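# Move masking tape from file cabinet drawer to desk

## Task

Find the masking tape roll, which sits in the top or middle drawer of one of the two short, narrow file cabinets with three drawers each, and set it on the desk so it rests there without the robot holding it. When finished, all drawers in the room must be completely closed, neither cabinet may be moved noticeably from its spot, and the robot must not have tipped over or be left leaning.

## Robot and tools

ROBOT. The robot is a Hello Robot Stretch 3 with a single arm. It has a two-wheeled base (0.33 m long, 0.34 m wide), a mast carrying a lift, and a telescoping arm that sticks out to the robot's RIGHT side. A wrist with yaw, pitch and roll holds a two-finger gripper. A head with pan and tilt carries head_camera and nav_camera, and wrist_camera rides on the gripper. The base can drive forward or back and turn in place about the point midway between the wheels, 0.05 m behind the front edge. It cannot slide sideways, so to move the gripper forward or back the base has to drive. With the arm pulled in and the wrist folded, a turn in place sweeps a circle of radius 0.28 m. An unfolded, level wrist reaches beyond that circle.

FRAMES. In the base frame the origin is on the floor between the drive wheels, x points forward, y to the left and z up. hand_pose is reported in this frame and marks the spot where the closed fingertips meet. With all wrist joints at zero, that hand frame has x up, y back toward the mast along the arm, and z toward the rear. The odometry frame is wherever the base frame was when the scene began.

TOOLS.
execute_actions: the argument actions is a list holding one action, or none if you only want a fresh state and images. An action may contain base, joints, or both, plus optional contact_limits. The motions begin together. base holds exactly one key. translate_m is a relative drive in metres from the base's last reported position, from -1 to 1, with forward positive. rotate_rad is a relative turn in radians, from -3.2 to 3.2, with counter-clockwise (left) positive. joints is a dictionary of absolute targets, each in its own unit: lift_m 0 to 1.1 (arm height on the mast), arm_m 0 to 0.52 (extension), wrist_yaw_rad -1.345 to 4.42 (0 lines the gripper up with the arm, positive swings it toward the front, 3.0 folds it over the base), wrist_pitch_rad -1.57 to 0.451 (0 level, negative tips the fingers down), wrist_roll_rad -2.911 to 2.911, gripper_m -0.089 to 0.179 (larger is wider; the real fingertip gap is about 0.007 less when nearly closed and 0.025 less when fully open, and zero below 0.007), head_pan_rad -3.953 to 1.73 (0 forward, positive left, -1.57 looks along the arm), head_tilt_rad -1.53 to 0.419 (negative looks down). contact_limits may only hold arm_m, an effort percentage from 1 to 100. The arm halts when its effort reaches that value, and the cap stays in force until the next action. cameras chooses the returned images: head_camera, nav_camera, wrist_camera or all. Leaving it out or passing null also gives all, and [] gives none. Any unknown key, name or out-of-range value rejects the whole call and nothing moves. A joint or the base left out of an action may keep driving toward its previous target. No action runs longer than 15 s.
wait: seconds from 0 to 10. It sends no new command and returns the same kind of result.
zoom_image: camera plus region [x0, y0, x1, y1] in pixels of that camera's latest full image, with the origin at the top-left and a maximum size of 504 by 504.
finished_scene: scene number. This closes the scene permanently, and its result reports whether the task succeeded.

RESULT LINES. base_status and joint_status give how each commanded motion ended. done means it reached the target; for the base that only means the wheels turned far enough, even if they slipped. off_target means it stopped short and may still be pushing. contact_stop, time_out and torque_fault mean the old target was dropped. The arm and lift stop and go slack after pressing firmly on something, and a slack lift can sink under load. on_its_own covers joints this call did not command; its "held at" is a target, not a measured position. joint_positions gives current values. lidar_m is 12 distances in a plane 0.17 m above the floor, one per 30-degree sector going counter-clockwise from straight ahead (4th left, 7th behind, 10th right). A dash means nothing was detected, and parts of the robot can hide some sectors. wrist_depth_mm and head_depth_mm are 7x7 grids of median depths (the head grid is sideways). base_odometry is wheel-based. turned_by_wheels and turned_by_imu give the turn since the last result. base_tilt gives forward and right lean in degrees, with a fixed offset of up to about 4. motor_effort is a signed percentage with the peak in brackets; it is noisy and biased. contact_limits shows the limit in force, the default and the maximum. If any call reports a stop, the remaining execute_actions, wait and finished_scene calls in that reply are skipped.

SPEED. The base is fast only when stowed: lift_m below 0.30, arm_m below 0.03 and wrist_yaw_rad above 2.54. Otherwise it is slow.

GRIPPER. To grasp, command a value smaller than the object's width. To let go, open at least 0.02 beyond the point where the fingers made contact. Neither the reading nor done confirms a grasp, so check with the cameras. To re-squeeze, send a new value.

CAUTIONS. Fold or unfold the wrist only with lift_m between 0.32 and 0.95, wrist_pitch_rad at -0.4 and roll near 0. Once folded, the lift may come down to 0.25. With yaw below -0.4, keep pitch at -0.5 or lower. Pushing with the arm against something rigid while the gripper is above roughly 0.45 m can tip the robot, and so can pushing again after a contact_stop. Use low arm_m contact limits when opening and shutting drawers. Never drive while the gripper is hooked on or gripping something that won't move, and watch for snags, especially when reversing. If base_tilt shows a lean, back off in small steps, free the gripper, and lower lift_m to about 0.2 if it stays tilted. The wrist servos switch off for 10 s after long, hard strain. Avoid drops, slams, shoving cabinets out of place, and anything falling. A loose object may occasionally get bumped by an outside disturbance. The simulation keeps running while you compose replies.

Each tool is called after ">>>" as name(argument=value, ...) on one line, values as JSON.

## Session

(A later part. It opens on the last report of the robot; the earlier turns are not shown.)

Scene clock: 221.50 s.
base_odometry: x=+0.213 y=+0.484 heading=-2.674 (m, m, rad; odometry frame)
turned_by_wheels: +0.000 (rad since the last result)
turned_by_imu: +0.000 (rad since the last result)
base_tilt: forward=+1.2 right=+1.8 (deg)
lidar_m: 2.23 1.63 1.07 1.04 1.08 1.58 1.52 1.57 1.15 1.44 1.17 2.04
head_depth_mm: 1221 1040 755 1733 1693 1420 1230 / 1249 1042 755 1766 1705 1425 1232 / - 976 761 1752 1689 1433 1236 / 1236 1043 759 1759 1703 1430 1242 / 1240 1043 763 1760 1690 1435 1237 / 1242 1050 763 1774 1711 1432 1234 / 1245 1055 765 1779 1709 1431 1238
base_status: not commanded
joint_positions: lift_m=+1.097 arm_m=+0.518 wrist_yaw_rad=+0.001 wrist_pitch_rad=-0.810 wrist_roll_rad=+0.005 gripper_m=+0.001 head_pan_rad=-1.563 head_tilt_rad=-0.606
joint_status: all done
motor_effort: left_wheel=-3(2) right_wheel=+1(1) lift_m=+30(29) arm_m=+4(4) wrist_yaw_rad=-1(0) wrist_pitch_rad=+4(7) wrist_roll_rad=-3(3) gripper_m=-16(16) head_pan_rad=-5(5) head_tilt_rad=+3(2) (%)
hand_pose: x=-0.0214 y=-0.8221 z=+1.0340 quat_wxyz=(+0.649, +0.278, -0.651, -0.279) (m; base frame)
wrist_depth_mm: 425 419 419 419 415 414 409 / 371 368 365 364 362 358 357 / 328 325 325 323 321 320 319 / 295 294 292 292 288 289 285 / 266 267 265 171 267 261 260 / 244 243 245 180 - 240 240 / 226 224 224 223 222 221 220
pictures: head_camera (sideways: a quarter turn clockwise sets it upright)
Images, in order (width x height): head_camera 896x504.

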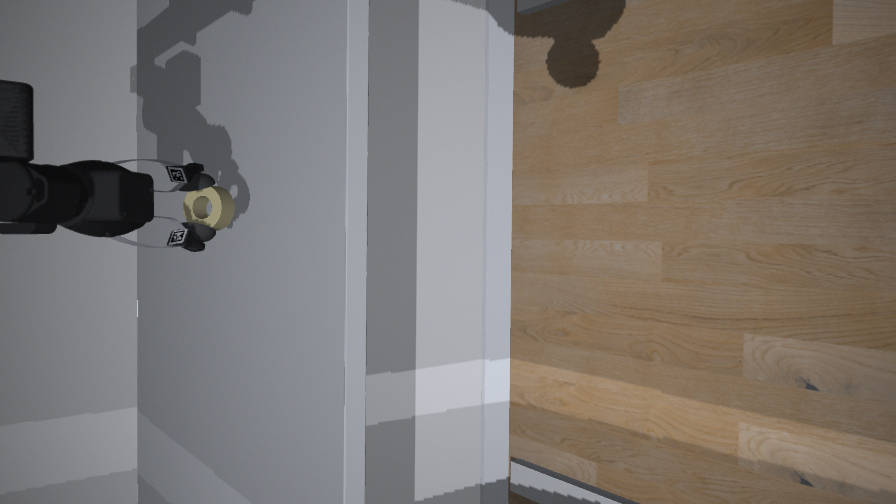

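>>> execute_actions(actions=[{"joints":{"wrist_pitch_rad":-1.15,"lift_m":1.09}}], cameras=[])

>>> execute_actions(actions=[{"joints":{"gripper_m":0.1}}], cameras=[])

>>> execute_actions(actions=[{"joints":{"wrist_pitch_rad":-0.5}}], cameras=["head_camera"])

>>> finished_scene(scene=1)

Scene clock: 223.27 s.
base_odometry: x=+0.213 y=+0.484 heading=-2.674 (m, m, rad; odometry frame)
turned_by_wheels: +0.000 (rad since the last result)
turned_by_imu: +0.000 (rad since the last result)
base_tilt: forward=+1.2 right=+1.7 (deg)
lidar_m: 2.22 1.63 1.07 1.04 1.08 1.57 1.51 1.57 1.15 1.44 1.17 2.04
head_depth_mm: 1226 1035 755 1742 1692 1424 1232 / 1245 1036 758 1754 1693 1426 1231 / - 982 730 1757 1700 1431 1236 / 1233 1046 731 1763 1708 1422 1240 / 1238 1045 761 1765 1706 1429 1245 / 1238 1047 763 1784 1696 1433 1238 / 1248 1052 764 1778 1704 1441 1241
base_status: not commanded
joint_positions: lift_m=+1.090 arm_m=+0.518 wrist_yaw_rad=+0.001 wrist_pitch_rad=-1.152 wrist_roll_rad=+0.005 gripper_m=+0.001 head_pan_rad=-1.563 head_tilt_rad=-0.606
joint_status: all done
motor_effort: left_wheel=-3(3) right_wheel=+2(2) lift_m=+24(25) arm_m=+4(4) wrist_yaw_rad=+0(1) wrist_pitch_rad=+2(3) wrist_roll_rad=-3(3) gripper_m=-16(16) head_pan_rad=-4(4) head_tilt_rad=+3(3) (%)
hand_pose: x=-0.0215 y=-0.7450 z=+0.9849 quat_wxyz=(+0.592, +0.385, -0.594, -0.386) (m; base frame)
wrist_depth_mm: 243 240 240 238 238 236 235 / 233 231 230 230 229 228 228 / 223 223 222 220 220 220 219 / 214 214 214 212 212 212 211 / 207 207 207 172 205 203 203 / 200 200 199 179 - 196 196 / 194 193 192 192 191 191 190
pictures: none
No camera images: the call's "cameras" was empty. Leave "cameras" out to get every camera's image.

Scene clock: 224.77 s.
base_odometry: x=+0.213 y=+0.484 heading=-2.674 (m, m, rad; odometry frame)
turned_by_wheels: +0.000 (rad since the last result)
turned_by_imu: +0.000 (rad since the last result)
base_tilt: forward=+1.2 right=+1.8 (deg)
lidar_m: 2.22 1.63 1.08 1.04 1.08 1.57 1.52 1.57 1.15 1.44 1.17 2.03
head_depth_mm: 1231 1035 754 1745 1697 1424 1225 / 1248 1035 756 1757 1692 1421 1232 / - 981 737 1747 1704 1425 1232 / 1232 1041 746 1762 1694 1425 1236 / 1239 1042 762 1771 1702 1427 1244 / 1239 1051 761 1777 1715 1434 1234 / 1240 1054 765 1779 1706 1441 1239
base_status: not commanded
joint_positions: lift_m=+1.090 arm_m=+0.518 wrist_yaw_rad=+0.001 wrist_pitch_rad=-1.153 wrist_roll_rad=+0.005 gripper_m=+0.100 head_pan_rad=-1.563 head_tilt_rad=-0.606
joint_status: all done
motor_effort: left_wheel=-3(2) right_wheel=+1(2) lift_m=+24(24) arm_m=+4(5) wrist_yaw_rad=-1(1) wrist_pitch_rad=+2(2) wrist_roll_rad=-3(3) gripper_m=+0(84) head_pan_rad=-4(4) head_tilt_rad=+2(3) (%)
hand_pose: x=-0.0215 y=-0.7449 z=+0.9849 quat_wxyz=(+0.592, +0.385, -0.594, -0.386) (m; base frame)
wrist_depth_mm: 241 241 240 239 238 237 236 / 232 231 230 229 227 228 226 / 223 222 222 221 220 219 218 / 215 214 214 213 211 210 210 / 207 206 207 183 205 204 203 / 200 200 197 196 197 198 196 / 193 192 193 191 191 190 190
pictures: none
No camera images: the call's "cameras" was empty. Leave "cameras" out to get every camera's image.

Scene clock: 225.93 s.
base_odometry: x=+0.213 y=+0.484 heading=-2.674 (m, m, rad; odometry frame)
turned_by_wheels: +0.000 (rad since the last result)
turned_by_imu: +0.000 (rad since the last result)
base_tilt: forward=+1.0 right=+1.7 (deg)
lidar_m: 2.23 1.63 1.07 1.04 1.08 1.58 1.52 1.57 1.15 1.43 1.17 2.03
head_depth_mm: 1228 1037 756 1746 1680 1432 1230 / 1252 1039 756 1755 1692 1428 1232 / - 1014 739 1745 1705 1429 1235 / 1237 1042 762 1760 1699 1428 1239 / 1234 1047 765 1771 1701 1433 1237 / 1246 1047 763 1772 1704 1431 1233 / 1251 1053 766 1780 1697 1435 1236
base_status: not commanded
joint_positions: lift_m=+1.090 arm_m=+0.518 wrist_yaw_rad=+0.001 wrist_pitch_rad=-0.521 wrist_roll_rad=+0.005 gripper_m=+0.100 head_pan_rad=-1.563 head_tilt_rad=-0.606
joint_status: all done
motor_effort: left_wheel=-2(2) right_wheel=+1(1) lift_m=+24(24) arm_m=+4(5) wrist_yaw_rad=-1(1) wrist_pitch_rad=+7(7) wrist_roll_rad=-3(3) gripper_m=+0(0) head_pan_rad=-4(4) head_tilt_rad=+3(2) (%)
hand_pose: x=-0.0213 y=-0.8731 z=+1.0803 quat_wxyz=(+0.682, +0.182, -0.685, -0.183) (m; base frame)
wrist_depth_mm: 635 638 628 626 625 617 612 / 657 659 646 642 639 631 625 / 510 503 503 502 494 495 487 / 414 413 411 409 406 400 398 / 348 348 357 344 344 339 340 / 302 300 292 298 292 302 294 / 265 264 264 264 262 263 260
pictures: head_camera (sideways: a quarter turn clockwise sets it upright)
Images, in order (width x height): head_camera 896x504.

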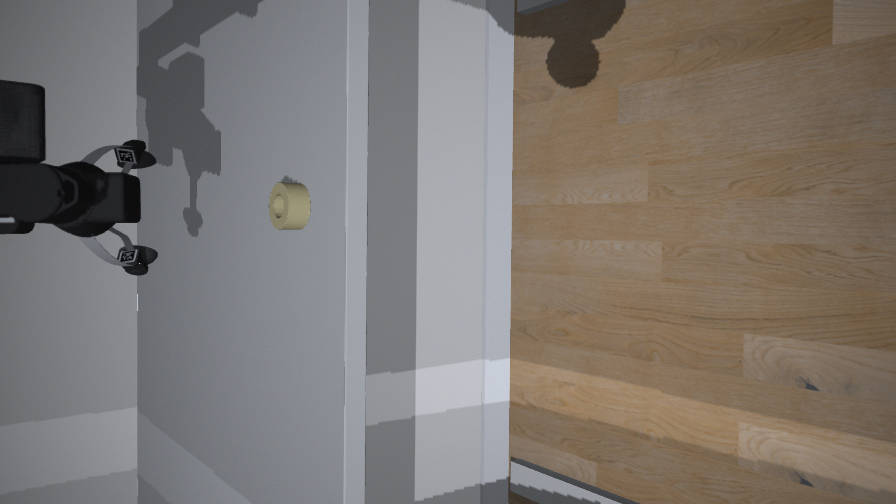

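The scene is finished: the task was done.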